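# Tilt a crate and slide card sheet beneath it

## Task

Get the flat card sheet well over halfway under the plastic crate by moving the sheet, not the crate. The crate must stay roughly in place and keep roughly its heading throughout, and crate and sheet may travel together only a very small amount. Anything inside the crate has to still be inside at the finish. Raise one side of the crate a little so the sheet slides in without force; pushing a large part of the sheet under by force is a failure. The crate must never be lifted clear of the table, and while tilted it must not contact any other object on the table. At the finish the robot must not be holding the crate up: release it and withdraw both grippers. The result only counts if it stays in place without the robot's help. Nothing may be pushed or dropped off the table, and loose objects may occasionally be nudged by an outside push.

## Robot and tools

Robot: two arms, left_arm and right_arm, mounted facing each other across the table; left_arm's base is on the +y side. The names do not correspond to image sides. Each has a parallel gripper whose fingers point along the gripper's own +x axis and close along its y axis. The reported end_effector_position is the midpoint between the finger pads, roughly 3 to 4 cm short of the fingertips.

World frame: origin at the table centre, +z up, table surface at z = +0.020 m. Result lines give, per arm, end_effector_position (m), end_effector_quat_wxyz, and linear/angular velocities (m/s, rad/s). Reported hand positions can be somewhat wrong, especially at long reach. Joint friction may leave a gripper short of its target or slightly tilted, and tiny moves may not happen; check the pose after every motion and correct tilt.

The 14-number row (used by execute_actions and move): first 7 for left_arm, then 7 for right_arm, each as dx, dy, dz, rx, ry, rz, opening. Always send all 14, even if only one arm should move. dx..rz are an offset, not a pose: they are expressed in that gripper's own axes, relative to its measured pose at the start of the action (for a call's first action, the last pose a result reported). Scale: 1.0 equals 0.6 m of translation or 180 degrees of rotation; values lie in [-1, 1]. rx, ry, rz form a single rotation vector. Opening is absolute, not an offset: +1 is fully open (0.088 m), empty fingers close at about -0.80, and anything lower down to -1 adds nothing. A full open-to-close takes at least about 0.5 s.

execute_actions(actions): a list of actions run one after another. Each action is up to 15 rows, one per 1/30 s control step; if fewer rows are given, the last repeats to fill 15 steps (0.5 s). Every row is measured from the action's start pose, not from the row before. An empty list simply returns state and images. Per control step the commanded pose is clipped to within 70 mm and 16 degrees of the measured pose; position is favoured over orientation if both cannot be met. Long offsets therefore need several actions; the arm stops at its last clipped pose, so resend the remainder. "Hand target" lines show where each gripper is currently being driven. Step readings list end_effector_position at some steps; HELD with an arm label means part of that arm's row was blocked.

move(target, speed, blocking): target is one 14-number row, offsets measured from the most recent pose shown in a result. Each gripper travels a straight line toward its target, all finishing together, over 0.5 to 10 s (cut off at 10 s). speed is top path speed in m/s, 0.002 to 0.5, default 0.25; rotation is capped at twice that in rad/s. The gripper opening is sent at the start. Paths ignore obstacles and the other arm; grippers lag, drift and may exceed speed, notably with a near-straight arm. Faster moves and targets set deeper past a contact hit and press harder. The result adds a "move:" line: done, off_target, moving, held (last step blocked by a check) or fault, plus limits (paced = sent pose clipped; held = some steps blocked, after which the arm can surge), and each gripper's remaining distance. With blocking=false you get a result after 0.5 s while motion continues; other actions are refused until a result shows the end, so use wait or stop.

wait(seconds): 0 to 10; arms hold their last command, and a running move continues. stop(): brakes a running move (needs room; fingers keep moving). zoom_image(camera, region): camera is cam_high, cam_low, cam_left_wrist or cam_right_wrist; region [x0, y0, x1, y1] in pixels, top-left origin, at most 504x504. finished_scene(scene): ends the current scene, passing its number; irreversible, and the goal must still hold afterwards.

Cameras: all 504x504; calibration (K, distortion, T_world_to_cam) is given and may be slightly off. Wrist camera poses follow the arm's joint readings.

Gripping: grip_measured is the measured opening on the command scale. To hold something, command an opening clearly below grip_measured; bigger gap means harder squeeze (about 34 N per pad max). Readings may be off by about 1 mm. For an arm that should stay still, send the offset back to its desired pose in a reply's first call and zeros afterwards, with its intended opening.

Safety: avoid arm-to-arm contact. Joint load limits (N m): waist 18.2, shoulder 22.5, elbow 22.4, wrist pitch 5.92, wrist yaw 5.9, wrist roll 5.54; exceeding one halts that arm for 10 s. Holding loads heats motors; MOTOR HOT appears from 50 °C, and at 95 °C an OVER-TEMPERATURE FAULT holds the arm and may cut its power. "pose unreachable" means the clearance check altered that arm's command. Avoid drops, slams, hard pushes and knocking things off the table. For this task, tilt the crate gently with one arm (never lifting it fully), slide the card with the other, then set the crate down, open, and retreat.

Each tool is called after "Request:" as name(argument=value, ...) on one line, values as JSON.

## Session

Request:
execute_actions(actions=[])

Scene clock: 0.00 s.
left_arm: end_effector_position=(+0.2500, +0.4974, +0.1989) grip_measured=+0.825 end_effector_quat_wxyz=(+0.808, -0.382, +0.218, -0.392) end_effector_velocity=(-0.000, -0.000, -0.001) end_effector_angular_velocity=(-0.015, +0.025, +0.006) | right_arm: end_effector_position=(-0.2462, -0.3247, +0.2664) grip_measured=+0.848 end_effector_quat_wxyz=(+0.236, -0.455, -0.018, +0.858) end_effector_velocity=(+0.003, -0.001, -0.003) end_effector_angular_velocity=(-0.014, -0.005, -0.004)
Joint positions: left_arm=[ 1.545  1.649  0.106  1.338  1.308 -0.711  0.079] | right_arm=[ 0.911  1.621  1.119 -0.395  0.15  -0.212  0.081]
Joint velocities: left_arm=[-0.002 -0.002 -0.002 -0.007 -0.007 -0.022  0.   ] | right_arm=[-0.002 -0.002 -0.007 -0.007 -0.007  0.007  0.   ]
Heat: left arm: hottest waist 20 °C (+0.0 °C/min); right arm: hottest wrist pitch 21 °C (+0.0 °C/min).
Hand target (left_arm): +0.250, +0.497, +0.199; +0.808, -0.382, +0.218, -0.392
Hand target (right_arm): -0.246, -0.325, +0.266; +0.236, -0.455, -0.018, +0.858

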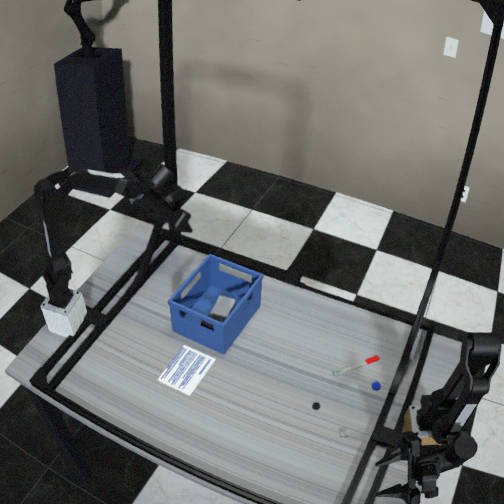

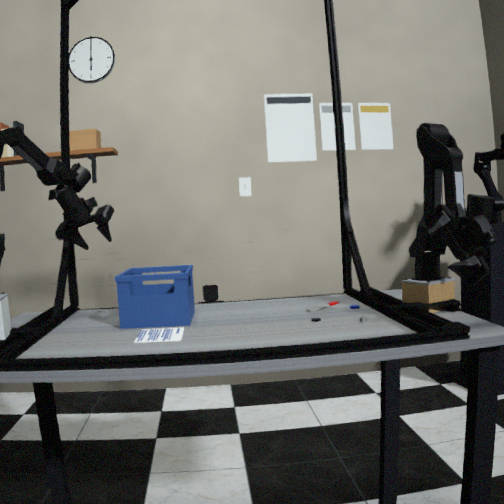

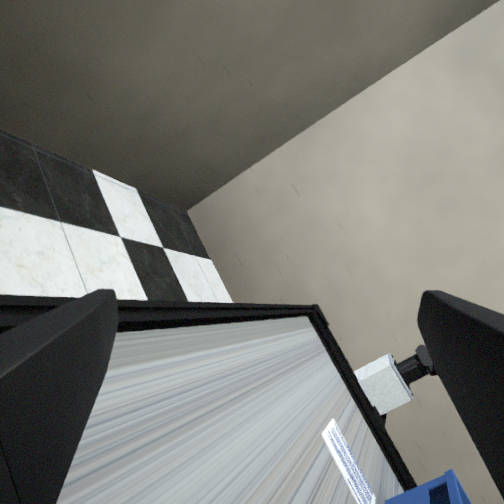

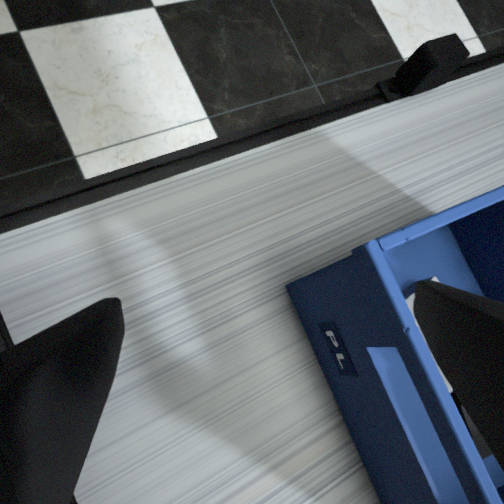

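Request:
zoom_image(camera="cam_high", region=[140, 240, 300, 400])

Request:
zoom_image(camera="cam_low", region=[90, 240, 230, 360])

Region (140, 240, 300, 400) of cam_high's 504x504 image, scaled by 3.150, with more detail than that image has.

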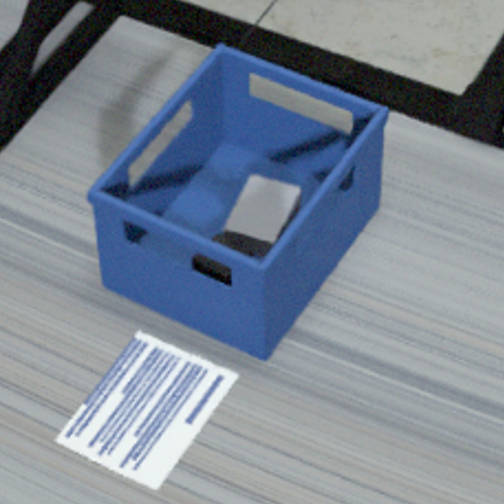

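Region (90, 240, 230, 360) of cam_low's 504x504 image, scaled by 3.600, with more detail than that image has; it fills the top 432 rows of this view, and the rest is white.

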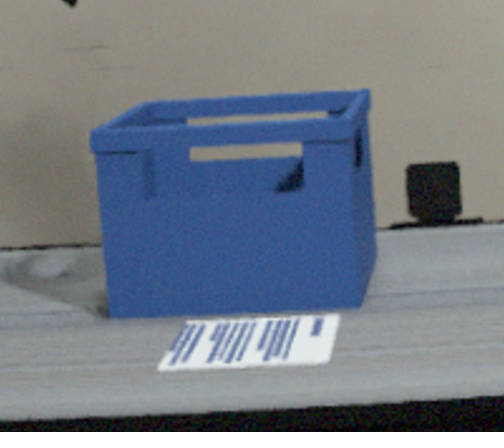

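Request:
move(target=[0.43,-0.343,-0.404,0.363,0.351,-0.046,-1,-0.07,-0.40,-0.279,0.358,0.13,-0.114,0.3])

Scene clock: 25.87 s.
left_arm: end_effector_position=(+0.1491, +0.1028, +0.2051) grip_measured=-0.807 end_effector_quat_wxyz=(+0.631, +0.316, +0.324, -0.630) end_effector_velocity=(-0.001, +0.001, -0.003) end_effector_angular_velocity=(+0.032, -0.002, +0.011) | right_arm: end_effector_position=(-0.0007, -0.1621, +0.2644) grip_measured=+0.300 end_effector_quat_wxyz=(+0.581, -0.405, +0.397, +0.584) end_effector_velocity=(+0.002, -0.000, -0.001) end_effector_angular_velocity=(-0.005, -0.006, -0.012)
Joint positions: left_arm=[-0.015  1.918  1.414 -0.475  0.233  0.315  0.   ] | right_arm=[ 0.153  1.749  1.395 -0.872  0.116  0.291  0.054]
Joint velocities: left_arm=[-0.007  0.012  0.022 -0.037 -0.022 -0.007  0.   ] | right_arm=[-0.002  0.002  0.002 -0.007  0.007  0.007  0.   ]
Heat: left arm: hottest wrist pitch 22 °C (+4.6 °C/min); right arm: hottest shoulder 23 °C (+4.6 °C/min).
Hand target (left_arm): +0.150, +0.099, +0.203; +0.629, +0.320, +0.323, -0.631
Hand target (right_arm): -0.000, -0.160, +0.259; +0.580, -0.409, +0.403, +0.578
Off the commanded pose (left_arm): 0.007 m, 1 deg.
Off the commanded pose (right_arm): 0.005 m, 1 deg.
move: done
camera_calibration (this result's frames):
cam_left_wrist: T_world_to_cam=[[-0.996743, -0.0256056, 0.076472, 0.1407], [-0.0436192, 0.968752, -0.244164, -0.0152025], [-0.0678305, -0.246704, -0.966714, 0.312354], [0, 0, 0, 1]] pos_world=[0.160765, 0.0953891, 0.287485]
cam_right_wrist: T_world_to_cam=[[0.998608, -0.0247945, 0.0465492, -0.0115663], [-0.0253955, -0.999601, 0.0123645, -0.140541], [0.046224, -0.0135294, -0.998839, 0.347202], [0, 0, 0, 1]] pos_world=[-0.00806793, -0.136074, 0.349075]

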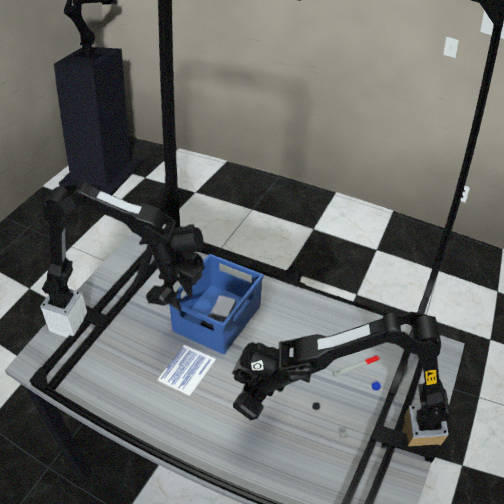

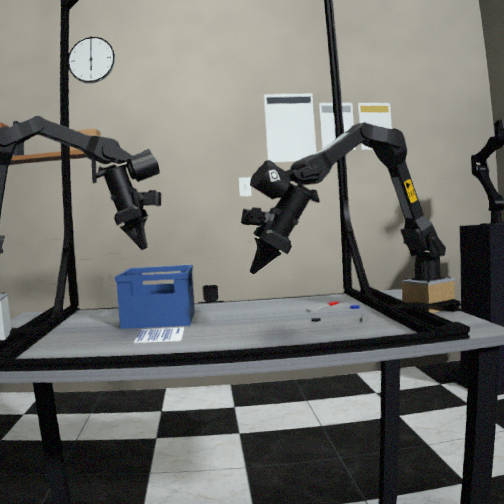

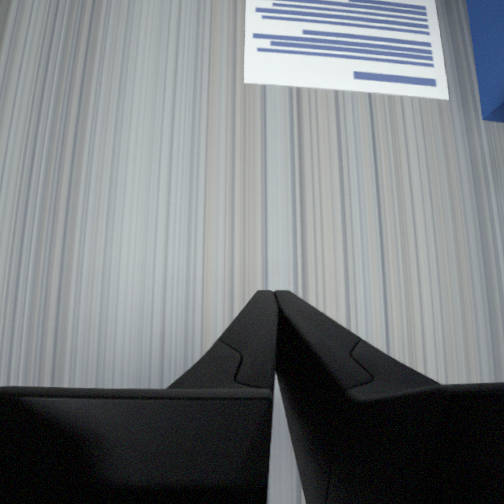

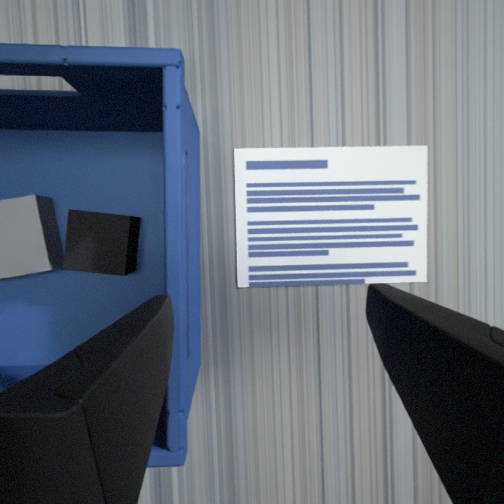

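Request:
move(target=[0.32,-0.023,0.126,0,0,0,-1,0.03,0.064,0,0,0,0,0.3])

Request:
move(target=[0,0,0,0,0,0,-1,0.16,0,-0.058,0,0,0,0.3], speed=0.12)

Scene clock: 37.37 s.
left_arm: end_effector_position=(+0.1335, -0.0702, +0.1024) grip_measured=-0.807 end_effector_quat_wxyz=(+0.631, +0.314, +0.319, -0.633) end_effector_velocity=(-0.004, +0.004, -0.016) end_effector_angular_velocity=(+0.044, +0.022, -0.001) | right_arm: end_effector_position=(-0.0373, -0.1578, +0.2529) grip_measured=+0.300 end_effector_quat_wxyz=(+0.581, -0.401, +0.395, +0.587) end_effector_velocity=(+0.001, -0.002, -0.001) end_effector_angular_velocity=(-0.010, +0.006, -0.007)
Joint positions: left_arm=[-0.162  2.709  2.336 -0.572  0.153  0.196  0.   ] | right_arm=[ 0.246  1.813  1.426 -0.838  0.145  0.377  0.054]
Joint velocities: left_arm=[-0.002  0.032  0.022 -0.037  0.007 -0.007  0.   ] | right_arm=[-0.002 -0.002 -0.002 -0.007 -0.007  0.007 -0.   ]
Heat: left arm: hottest elbow 23 °C (+4.8 °C/min); right arm: hottest elbow 25 °C (+6.4 °C/min).
Hand target (left_arm): +0.134, -0.071, +0.094; +0.631, +0.315, +0.324, -0.630
Hand target (right_arm): -0.039, -0.156, +0.248; +0.581, -0.405, +0.397, +0.584
Off the commanded pose (left_arm): 0.008 m, 1 deg.
Off the commanded pose (right_arm): 0.006 m, 1 deg.
move: done
camera_calibration (this result's frames):
cam_left_wrist: T_world_to_cam=[[-0.997069, -0.019463, 0.0739852, 0.129317], [-0.0378372, 0.96599, -0.255797, 0.126899], [-0.0664903, -0.257847, -0.963895, 0.168146], [0, 0, 0, 1]] pos_world=[0.144919, -0.0767106, 0.184968]
cam_right_wrist: T_world_to_cam=[[0.998912, -0.0227731, 0.0406943, 0.0274348], [-0.0228996, -0.999734, 0.00264339, -0.134566], [0.0406233, -0.00357239, -0.999168, 0.338904], [0, 0, 0, 1]] pos_world=[-0.0442538, -0.132695, 0.337861]

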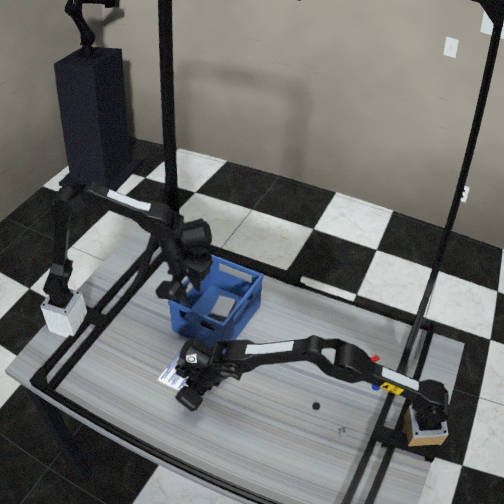

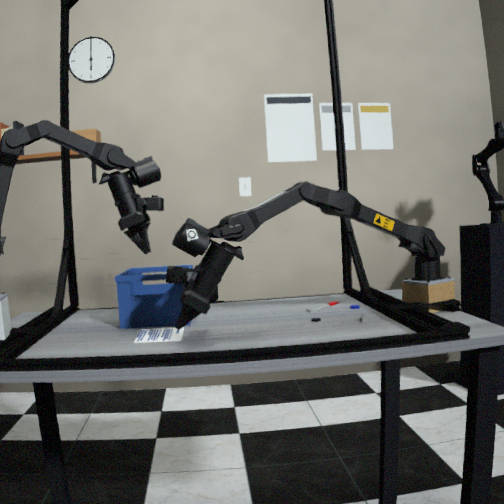

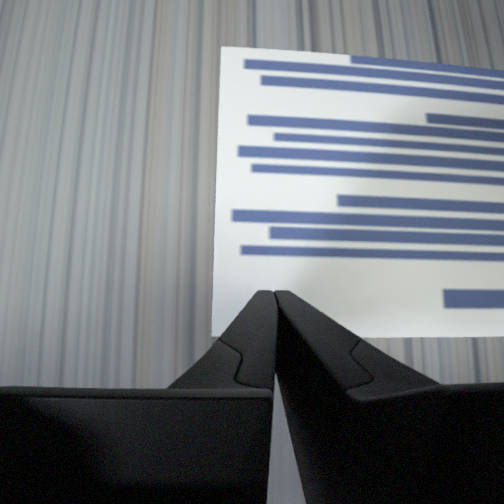

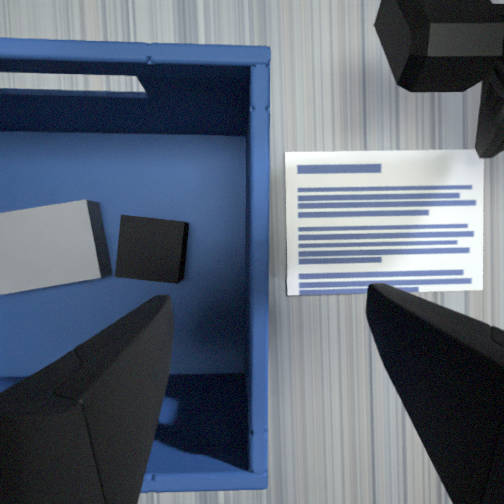

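Scene clock: 38.67 s.
left_arm: end_effector_position=(+0.1335, -0.0701, +0.1020) grip_measured=-0.807 end_effector_quat_wxyz=(+0.631, +0.315, +0.319, -0.633) end_effector_velocity=(-0.002, +0.001, +0.002) end_effector_angular_velocity=(+0.007, -0.004, +0.023) | right_arm: end_effector_position=(-0.0401, -0.1514, +0.1617) grip_measured=+0.300 end_effector_quat_wxyz=(+0.584, -0.391, +0.391, +0.595) end_effector_velocity=(+0.000, -0.001, -0.001) end_effector_angular_velocity=(-0.009, +0.000, +0.007)
Joint positions: left_arm=[-0.162  2.71   2.336 -0.572  0.153  0.196  0.   ] | right_arm=[ 0.246  1.931  1.19  -0.457  0.145  0.377  0.054]
Joint velocities: left_arm=[-0.007 -0.007 -0.002 -0.007 -0.022 -0.022  0.   ] | right_arm=[-0.002  0.002  0.002 -0.007 -0.007 -0.007 -0.   ]
Heat: left arm: hottest elbow 24 °C (+6.2 °C/min); right arm: hottest elbow 25 °C (+6.2 °C/min).
Hand target (left_arm): +0.133, -0.070, +0.102; +0.631, +0.314, +0.319, -0.633
Hand target (right_arm): -0.038, -0.155, +0.151; +0.581, -0.401, +0.395, +0.587
Off the commanded pose (left_arm): 0.000 m, 0 deg.
Off the commanded pose (right_arm): 0.012 m, 2 deg.
move: off_target (right_arm)
camera_calibration (this result's frames):
cam_left_wrist: T_world_to_cam=[[-0.997049, -0.0195452, 0.0742446, 0.129284], [-0.0379091, 0.966273, -0.254715, 0.126588], [-0.0667621, -0.256778, -0.964162, 0.167906], [0, 0, 0, 1]] pos_world=[0.144911, -0.076677, 0.184534]
cam_right_wrist: T_world_to_cam=[[0.999303, -0.0236598, 0.0288836, 0.0359094], [-0.0230115, -0.99948, -0.0225742, -0.123859], [0.0294027, 0.0218938, -0.999328, 0.251354], [0, 0, 0, 1]] pos_world=[-0.046125, -0.128448, 0.247352]

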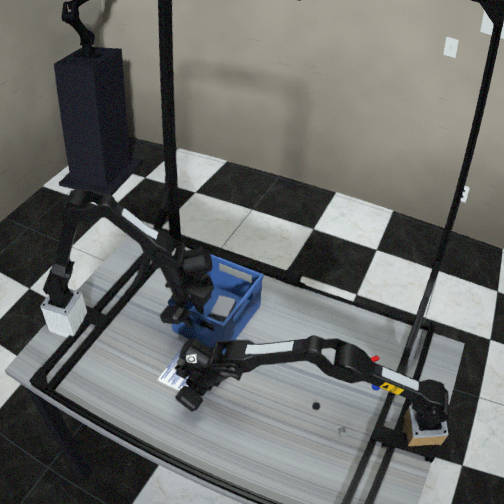

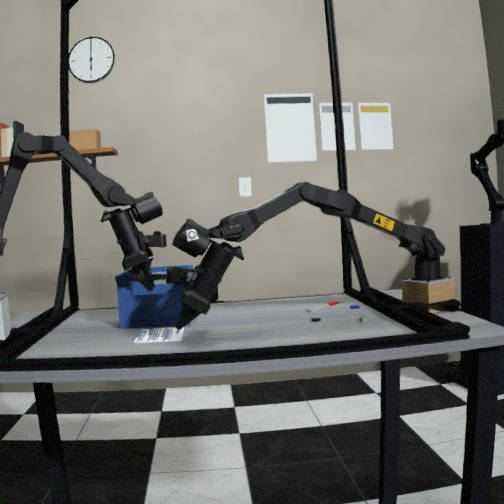

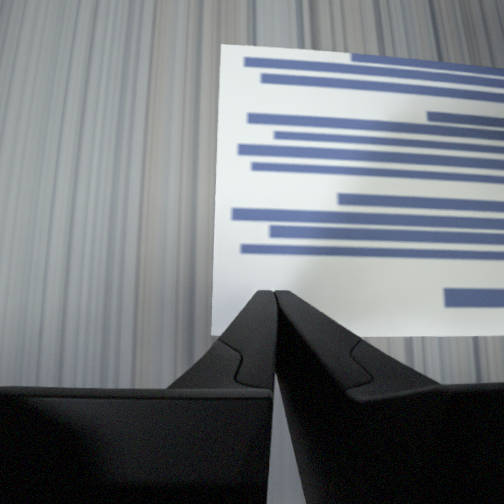

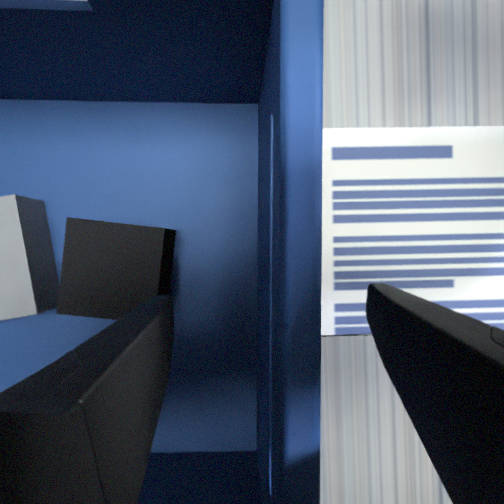

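Request:
move(target=[-0.27,-0.05,0.05,0,-0.1,0,0.3,-0.185,0,-0.02,0,0,0,0.3])

Request:
move(target=[0,-0.23,0,0,0,0,0.3,0,-0.3,0,0,0,0.2,-0.5])

Scene clock: 46.47 s.
left_arm: end_effector_position=(+0.1077, -0.0007, +0.2438) grip_measured=+0.300 end_effector_quat_wxyz=(+0.673, +0.216, +0.220, -0.672) end_effector_velocity=(+0.000, +0.002, +0.005) end_effector_angular_velocity=(-0.006, +0.018, -0.006) | right_arm: end_effector_position=(-0.0367, -0.2061, +0.2543) grip_measured=+0.300 end_effector_quat_wxyz=(+0.581, -0.397, +0.393, +0.592) end_effector_velocity=(-0.001, +0.001, +0.000) end_effector_angular_velocity=(+0.003, +0.007, +0.007)
Joint positions: left_arm=[-0.164  2.067  1.586 -0.161  0.2    0.142  0.054] | right_arm=[ 0.306  1.64   1.226 -0.806  0.165  0.432  0.054]
Joint velocities: left_arm=[ 0.007 -0.012 -0.002 -0.007  0.022 -0.007 -0.   ] | right_arm=[-0.002 -0.002 -0.002  0.007 -0.007 -0.007  0.   ]
Heat: left arm: hottest shoulder 27 °C (+9.0 °C/min); right arm: hottest shoulder 25 °C (+5.2 °C/min).
Hand target (left_arm): +0.105, +0.002, +0.251; +0.674, +0.211, +0.217, -0.674
Hand target (right_arm): -0.038, -0.206, +0.260; +0.583, -0.391, +0.391, +0.595
Off the commanded pose (left_arm): 0.008 m, 1 deg.
Off the commanded pose (right_arm): 0.005 m, 1 deg.
move: done
camera_calibration (this result's frames):
cam_left_wrist: T_world_to_cam=[[-0.997241, -0.000312002, 0.0742296, 0.0944863], [-0.0397991, 0.846358, -0.531125, 0.162256], [-0.0626592, -0.532614, -0.844036, 0.290799], [0, 0, 0, 1]] pos_world=[0.118904, 0.0175859, 0.324609]
cam_right_wrist: T_world_to_cam=[[0.999202, -0.0200368, 0.0345461, 0.0278699], [-0.0196989, -0.999755, -0.010093, -0.179505], [0.0347399, 0.00940445, -0.999352, 0.342607], [0, 0, 0, 1]] pos_world=[-0.0432859, -0.182124, 0.339611]

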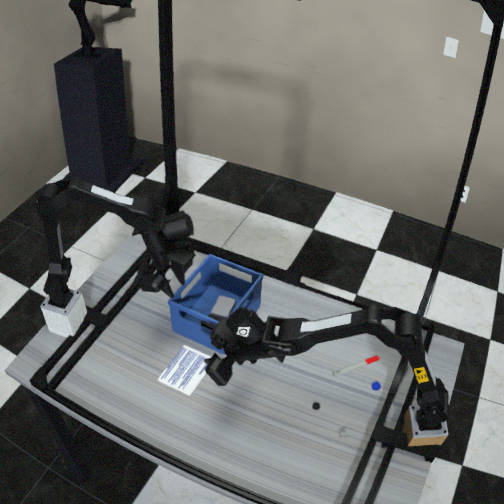

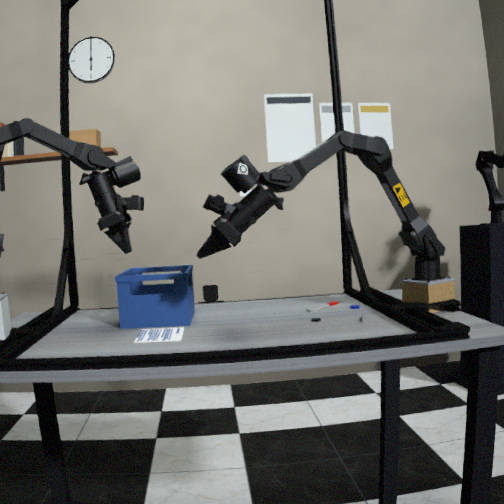

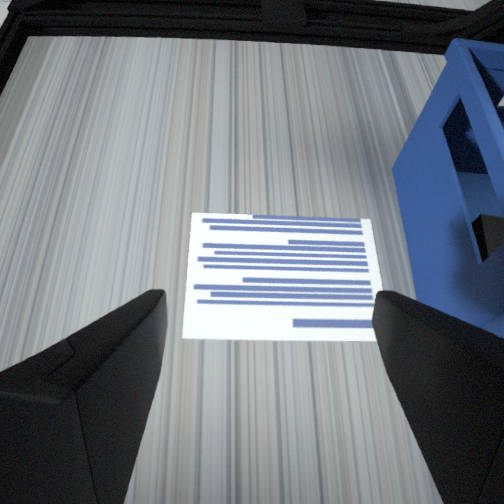

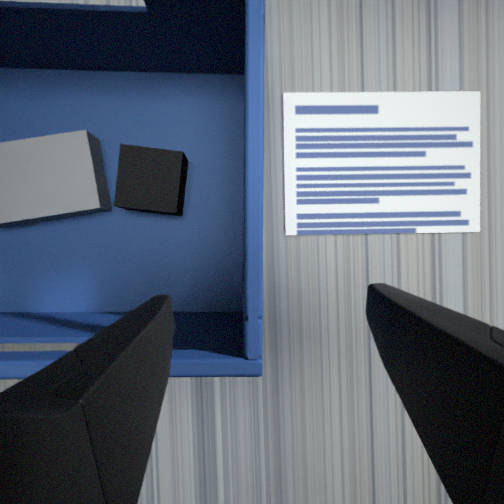

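Scene clock: 48.27 s.
left_arm: end_effector_position=(-0.0309, -0.0033, +0.2387) grip_measured=+0.300 end_effector_quat_wxyz=(+0.670, +0.220, +0.222, -0.673) end_effector_velocity=(-0.000, +0.002, -0.006) end_effector_angular_velocity=(+0.017, +0.012, +0.017) | right_arm: end_effector_position=(+0.1419, -0.2051, +0.2556) grip_measured=-0.500 end_effector_quat_wxyz=(+0.375, -0.260, +0.491, +0.742) end_effector_velocity=(+0.001, -0.001, +0.001) end_effector_angular_velocity=(+0.009, +0.002, +0.021)
Joint positions: left_arm=[-0.478  2.036  1.522 -0.123 -0.048 -0.041  0.054] | right_arm=[-0.573  1.739  1.255 -1.024 -0.715 -0.526  0.015]
Joint velocities: left_arm=[-0.002  0.002 -0.007 -0.007 -0.007 -0.022 -0.   ] | right_arm=[-0.007  0.007  0.012 -0.022 -0.007 -0.037 -0.   ]
Heat: left arm: hottest shoulder 27 °C (+8.7 °C/min); right arm: hottest shoulder 25 °C (+5.0 °C/min).
Hand target (left_arm): -0.031, -0.001, +0.245; +0.672, +0.215, +0.221, -0.673
Hand target (right_arm): +0.143, -0.204, +0.252; +0.371, -0.260, +0.496, +0.741
Off the commanded pose (left_arm): 0.006 m, 1 deg.
Off the commanded pose (right_arm): 0.003 m, 1 deg.
move: done
camera_calibration (this result's frames):
cam_left_wrist: T_world_to_cam=[[-0.997234, 0.00447189, 0.0741921, -0.0432999], [-0.0351245, 0.851344, -0.523431, 0.154535], [-0.0655037, -0.524589, -0.848832, 0.277458], [0, 0, 0, 1]] pos_world=[-0.0195777, 0.0141825, 0.319616]
cam_right_wrist: T_world_to_cam=[[0.839339, 0.204395, -0.503719, 0.0556641], [0.202187, -0.977522, -0.0597495, -0.189141], [-0.504609, -0.0516955, -0.861799, 0.366552], [0, 0, 0, 1]] pos_world=[0.176486, -0.177318, 0.332632]

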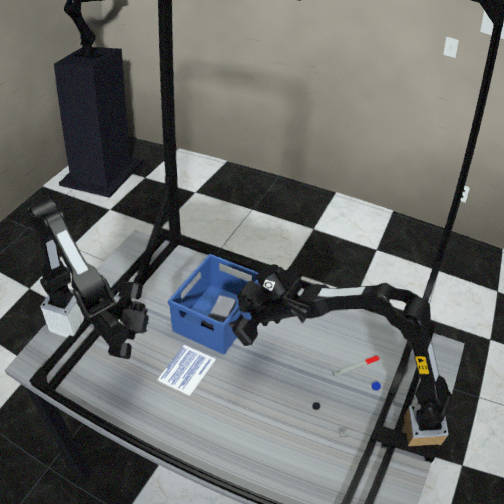

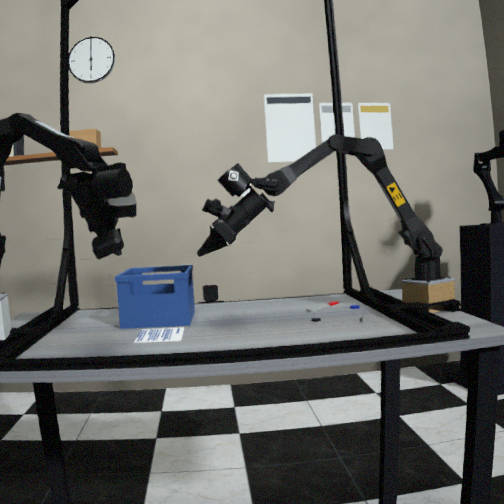

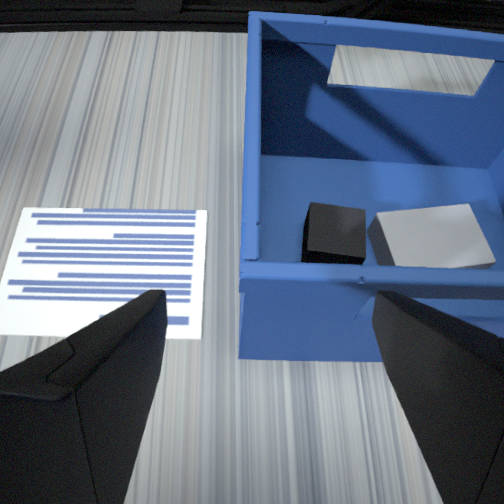

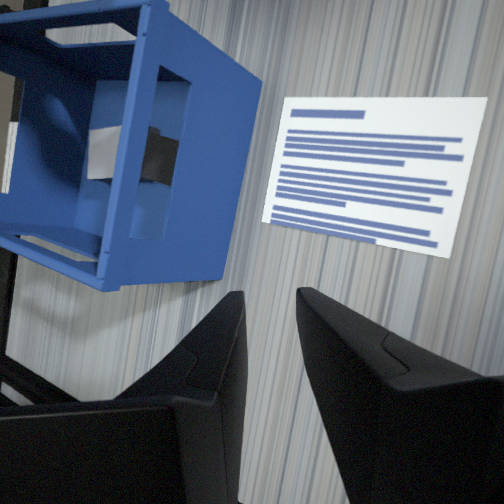

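Request:
move(target=[0.142,0,0.117,0,0,0,0.3,0.267,-0.219,0.005,0,0,0,-1], speed=0.2)

Scene clock: 54.83 s.
left_arm: end_effector_position=(-0.0326, -0.1101, +0.2503) grip_measured=+0.300 end_effector_quat_wxyz=(+0.673, +0.209, +0.215, -0.676) end_effector_velocity=(-0.000, +0.003, -0.001) end_effector_angular_velocity=(+0.017, +0.001, +0.008) | right_arm: end_effector_position=(+0.1554, -0.1212, +0.0735) grip_measured=-0.785 end_effector_quat_wxyz=(+0.378, -0.258, +0.483, +0.746) end_effector_velocity=(-0.000, -0.001, -0.002) end_effector_angular_velocity=(+0.004, +0.005, +0.004)
Joint positions: left_arm=[-0.468  2.508  2.339 -0.44  -0.04  -0.039  0.054] | right_arm=[-0.522  2.337  1.336 -0.444 -0.712 -0.459  0.001]
Joint velocities: left_arm=[-0.002 -0.002  0.002 -0.022 -0.007 -0.007 -0.   ] | right_arm=[-0.002  0.007 -0.002  0.007 -0.007 -0.007 -0.   ]
Heat: left arm: hottest shoulder 29 °C (+9.8 °C/min); right arm: hottest shoulder 25 °C (+4.4 °C/min).
Hand target (left_arm): -0.031, -0.113, +0.244; +0.672, +0.212, +0.215, -0.676
Hand target (right_arm): +0.154, -0.122, +0.065; +0.375, -0.260, +0.491, +0.742
Off the commanded pose (left_arm): 0.007 m, 2 deg.
Off the commanded pose (right_arm): 0.008 m, 1 deg.
joint sent to its limit (left arm) — the command would take joint 3 (elbow) past its upper limit, so that joint was sent only as far as its limit.
move: done
camera_calibration (this result's frames):
cam_left_wrist: T_world_to_cam=[[-0.996876, 0.00487302, 0.0788344, -0.0465772], [-0.0391786, 0.836146, -0.547106, 0.255586], [-0.0685832, -0.548485, -0.833343, 0.224596], [0, 0, 0, 1]] pos_world=[-0.0210147, -0.0902929, 0.33067]
cam_right_wrist: T_world_to_cam=[[0.841715, 0.214548, -0.495464, -0.0642663], [0.203512, -0.976046, -0.0769171, -0.119471], [-0.500099, -0.0360908, -0.865216, 0.222237], [0, 0, 0, 1]] pos_world=[0.189548, -0.0948005, 0.151252]

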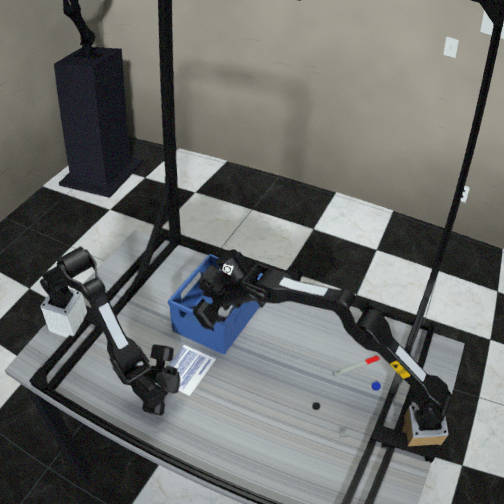

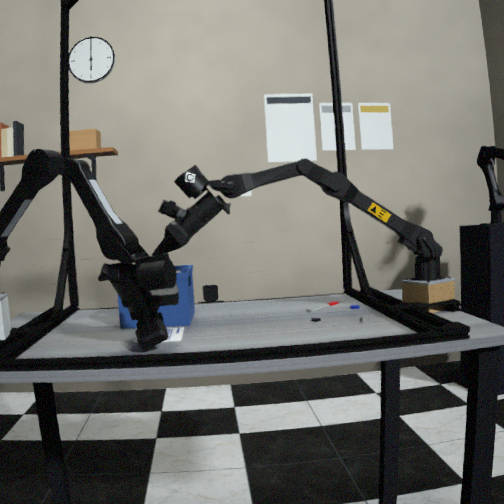

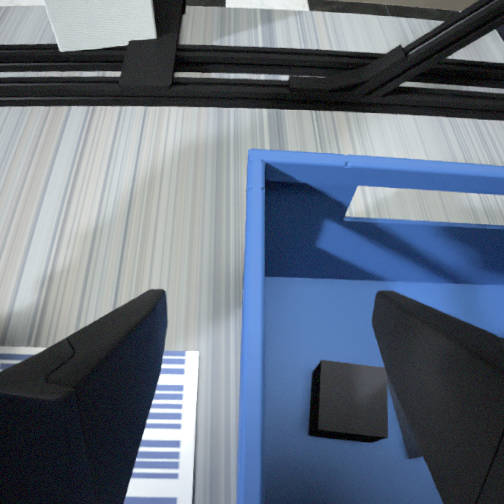

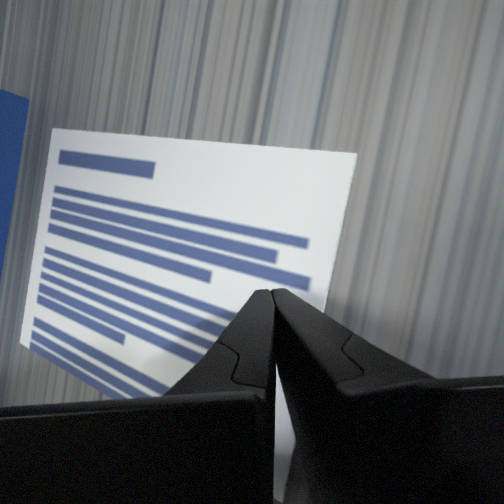

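Request:
move(target=[0.08,0.01,-0.115,0,0,0,0.3,0.02,0,0,0,0,0,-1], speed=0.08)

Request:
zoom_image(camera="cam_high", region=[120, 240, 300, 420])

Scene clock: 59.83 s.
left_arm: end_effector_position=(-0.0288, -0.1117, +0.1858) grip_measured=+0.300 end_effector_quat_wxyz=(+0.677, +0.196, +0.206, -0.679) end_effector_velocity=(-0.001, -0.000, +0.002) end_effector_angular_velocity=(-0.007, +0.003, +0.008) | right_arm: end_effector_position=(+0.1506, -0.1134, +0.0742) grip_measured=-0.785 end_effector_quat_wxyz=(+0.382, -0.257, +0.472, +0.752) end_effector_velocity=(+0.000, -0.000, +0.002) end_effector_angular_velocity=(+0.014, +0.002, +0.004)
Joint positions: left_arm=[-0.46   2.519  2.079 -0.136 -0.034 -0.039  0.054] | right_arm=[-0.505  2.338  1.336 -0.404 -0.712 -0.439  0.001]
Joint velocities: left_arm=[-0.002 -0.002 -0.002  0.007 -0.007 -0.007 -0.   ] | right_arm=[-0.002 -0.007 -0.007  0.007 -0.007 -0.007 -0.   ]
Heat: left arm: hottest shoulder 30 °C (+10.0 °C/min); right arm: hottest shoulder 25 °C (+4.0 °C/min).
Hand target (left_arm): -0.027, -0.109, +0.166; +0.673, +0.209, +0.215, -0.676
Hand target (right_arm): +0.148, -0.117, +0.065; +0.378, -0.258, +0.483, +0.746
Off the commanded pose (left_arm): 0.020 m, 2 deg.
Off the commanded pose (right_arm): 0.011 m, 2 deg.
move: off_target (left_arm, right_arm)
camera_calibration (this result's frames):
cam_left_wrist: T_world_to_cam=[[-0.996443, 0.00513972, 0.0841111, -0.0386157], [-0.0442188, 0.817786, -0.573821, 0.224494], [-0.0717341, -0.5755, -0.81465, 0.163676], [0, 0, 0, 1]] pos_world=[-0.0168103, -0.0891937, 0.265406]
cam_right_wrist: T_world_to_cam=[[0.844679, 0.228647, -0.483981, -0.0613099], [0.205811, -0.9734, -0.100666, -0.109205], [-0.494124, -0.0145782, -0.869269, 0.222533], [0, 0, 0, 1]] pos_world=[0.184221, -0.0890375, 0.152775]

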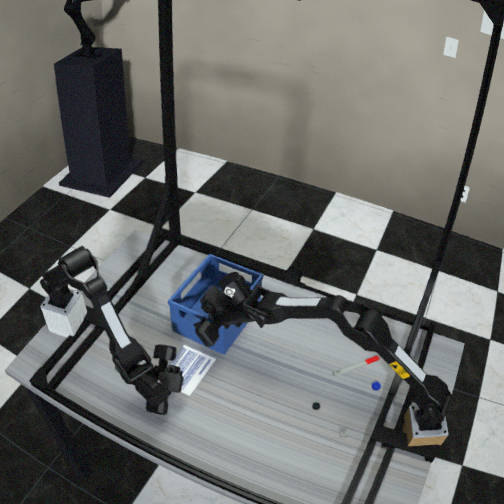

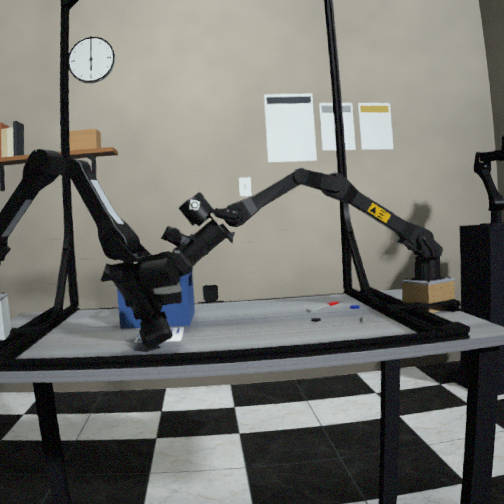

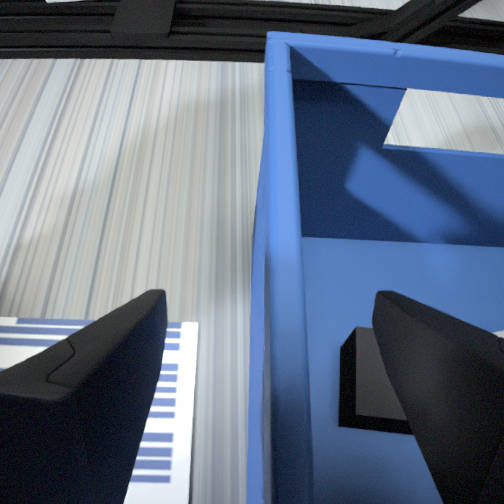

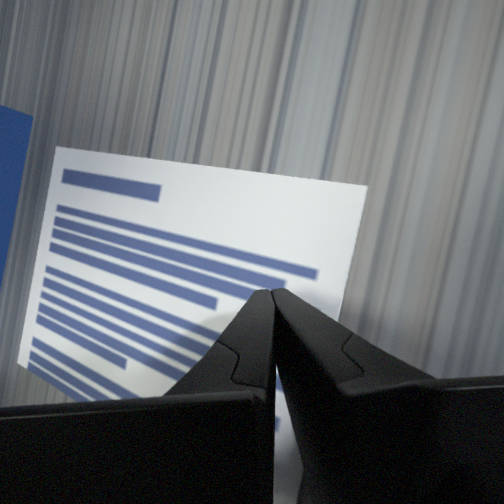

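Region (120, 240, 300, 420) of cam_high's 504x504 image, scaled by 2.800, with more detail than that image has.

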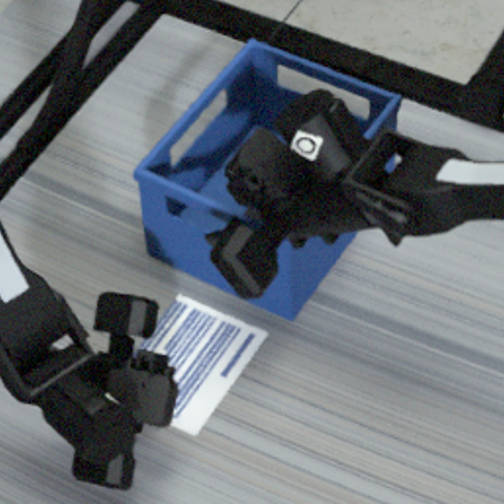

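Request:
move(target=[0.03,-0.006,-0.045,0,0.03,0,0.3,0.035,-0.025,-0.03,0,0.01,0,-1], speed=0.05)

Request:
move(target=[0,0,0,0,0,0,-1,0,0,0,0,0,0,-1])

Scene clock: 66.43 s.
left_arm: end_effector_position=(-0.0294, -0.1121, +0.1779) grip_measured=+0.300 end_effector_quat_wxyz=(+0.672, +0.212, +0.225, -0.673) end_effector_velocity=(-0.003, +0.000, +0.002) end_effector_angular_velocity=(+0.008, +0.010, -0.004) | right_arm: end_effector_position=(+0.1511, -0.1126, +0.0621) grip_measured=-0.785 end_effector_quat_wxyz=(+0.380, -0.261, +0.464, +0.756) end_effector_velocity=(-0.003, -0.008, -0.005) end_effector_angular_velocity=(-0.042, +0.006, +0.007)
Joint positions: left_arm=[-0.461  2.554  2.152 -0.227 -0.033 -0.046  0.054] | right_arm=[-0.505  2.372  1.34  -0.373 -0.711 -0.459  0.001]
Joint velocities: left_arm=[-0.002  0.002  0.017 -0.022  0.007 -0.007 -0.   ] | right_arm=[ 0.002  0.007 -0.002 -0.037  0.007 -0.007 -0.   ]
Heat: left arm: hottest shoulder 30 °C (+9.1 °C/min); right arm: hottest shoulder 26 °C (+5.0 °C/min).
Hand target (left_arm): -0.033, -0.111, +0.154; +0.666, +0.227, +0.237, -0.670
Hand target (right_arm): +0.151, -0.120, +0.044; +0.375, -0.268, +0.478, +0.748
Off the commanded pose (left_arm): 0.025 m, 2 deg.
Off the commanded pose (right_arm): 0.020 m, 2 deg.
move: off_target (left_arm, right_arm)
camera_calibration (this result's frames):
cam_left_wrist: T_world_to_cam=[[-0.996197, -0.00198627, 0.0871077, -0.0398633], [-0.0479923, 0.846922, -0.529546, 0.215614], [-0.0727217, -0.531713, -0.843797, 0.167027], [0, 0, 0, 1]] pos_world=[-0.0172174, -0.0938773, 0.258587]
cam_right_wrist: T_world_to_cam=[[0.844811, 0.246476, -0.474915, -0.0662708], [0.221105, -0.96907, -0.109622, -0.110988], [-0.487244, -0.0123963, -0.873178, 0.211698], [0, 0, 0, 1]] pos_world=[0.183675, -0.0885966, 0.141211]

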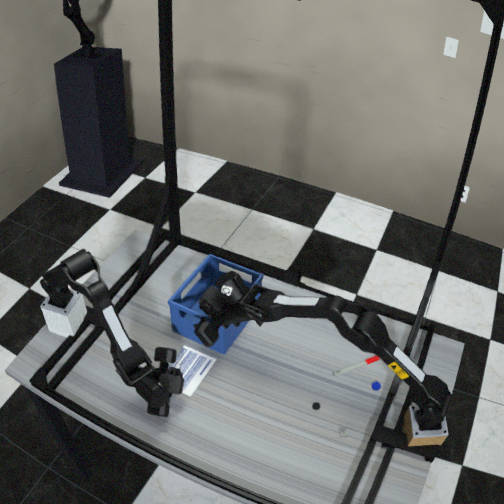

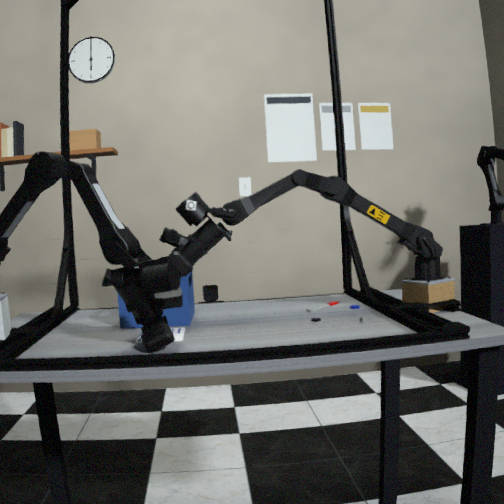

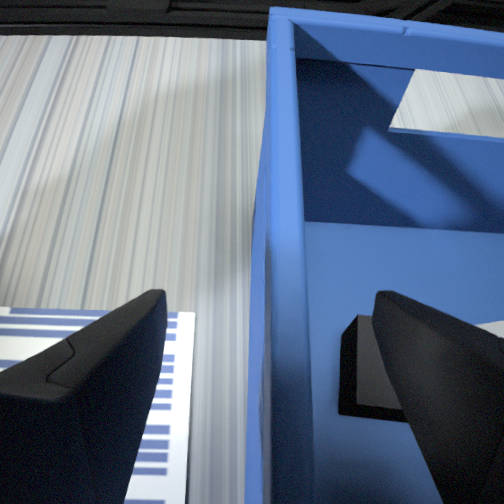

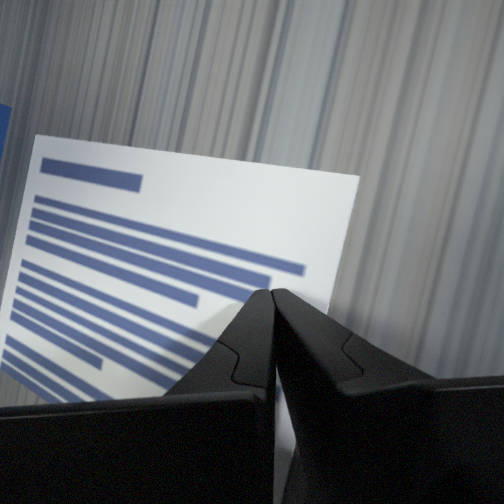

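Scene clock: 66.93 s.
left_arm: end_effector_position=(-0.0301, -0.1127, +0.1786) grip_measured=-0.639 end_effector_quat_wxyz=(+0.671, +0.210, +0.225, -0.675) end_effector_velocity=(-0.003, -0.001, +0.004) end_effector_angular_velocity=(-0.012, +0.011, -0.004) | right_arm: end_effector_position=(+0.1511, -0.1124, +0.0628) grip_measured=-0.785 end_effector_quat_wxyz=(+0.380, -0.260, +0.464, +0.757) end_effector_velocity=(+0.002, -0.000, +0.002) end_effector_angular_velocity=(-0.004, +0.010, -0.012)
Joint positions: left_arm=[-0.461  2.555  2.153 -0.222 -0.029 -0.048  0.008] | right_arm=[-0.505  2.371  1.34  -0.373 -0.712 -0.459  0.001]
Joint velocities: left_arm=[-0.002 -0.002  0.002  0.007  0.007 -0.007 -0.   ] | right_arm=[-0.007 -0.002  0.002 -0.007 -0.007  0.007  0.   ]
Heat: left arm: hottest shoulder 30 °C (+9.0 °C/min); right arm: hottest shoulder 26 °C (+5.0 °C/min).
Hand target (left_arm): -0.029, -0.112, +0.178; +0.672, +0.212, +0.225, -0.673
Hand target (right_arm): +0.151, -0.113, +0.062; +0.380, -0.261, +0.464, +0.756
Off the commanded pose (left_arm): 0.001 m, 0 deg.
Off the commanded pose (right_arm): 0.001 m, 0 deg.
move: done
camera_calibration (this result's frames):
cam_left_wrist: T_world_to_cam=[[-0.9958, 0.000988762, 0.0915476, -0.0410902], [-0.0481684, 0.844699, -0.53307, 0.216858], [-0.0778573, -0.535241, -0.841104, 0.166211], [0, 0, 0, 1]] pos_world=[-0.0175312, -0.0941766, 0.259163]
cam_right_wrist: T_world_to_cam=[[0.844397, 0.247631, -0.47505, -0.0658443], [0.221168, -0.968796, -0.111885, -0.110499], [-0.487934, -0.01059, -0.872817, 0.212682], [0, 0, 0, 1]] pos_world=[0.183812, -0.0884933, 0.14199]

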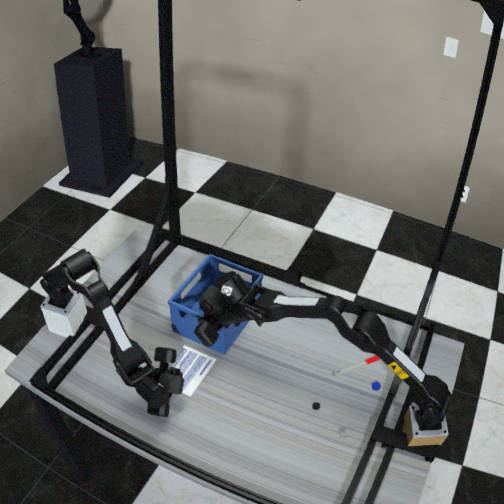

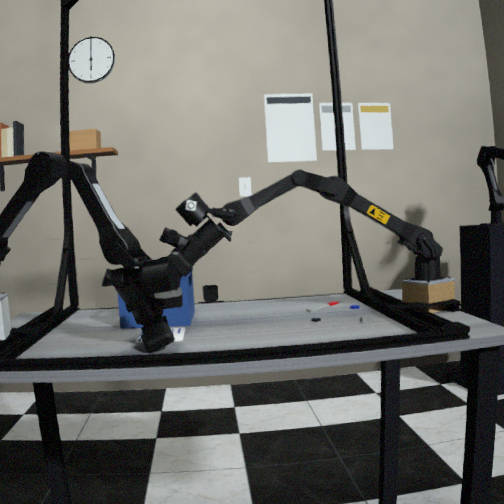

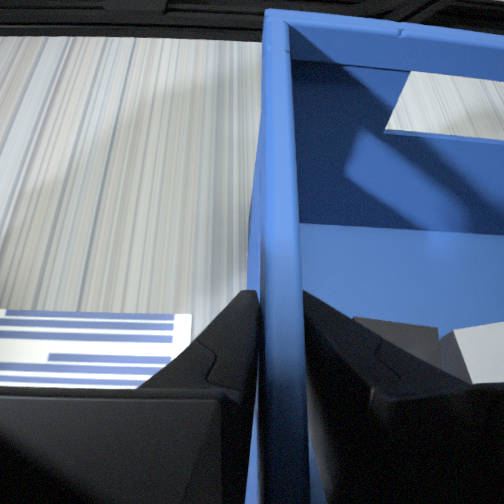

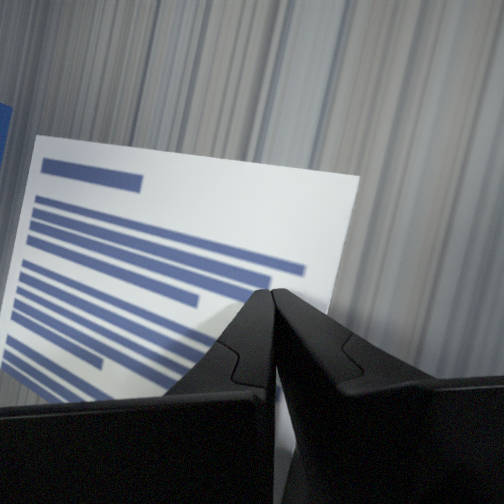

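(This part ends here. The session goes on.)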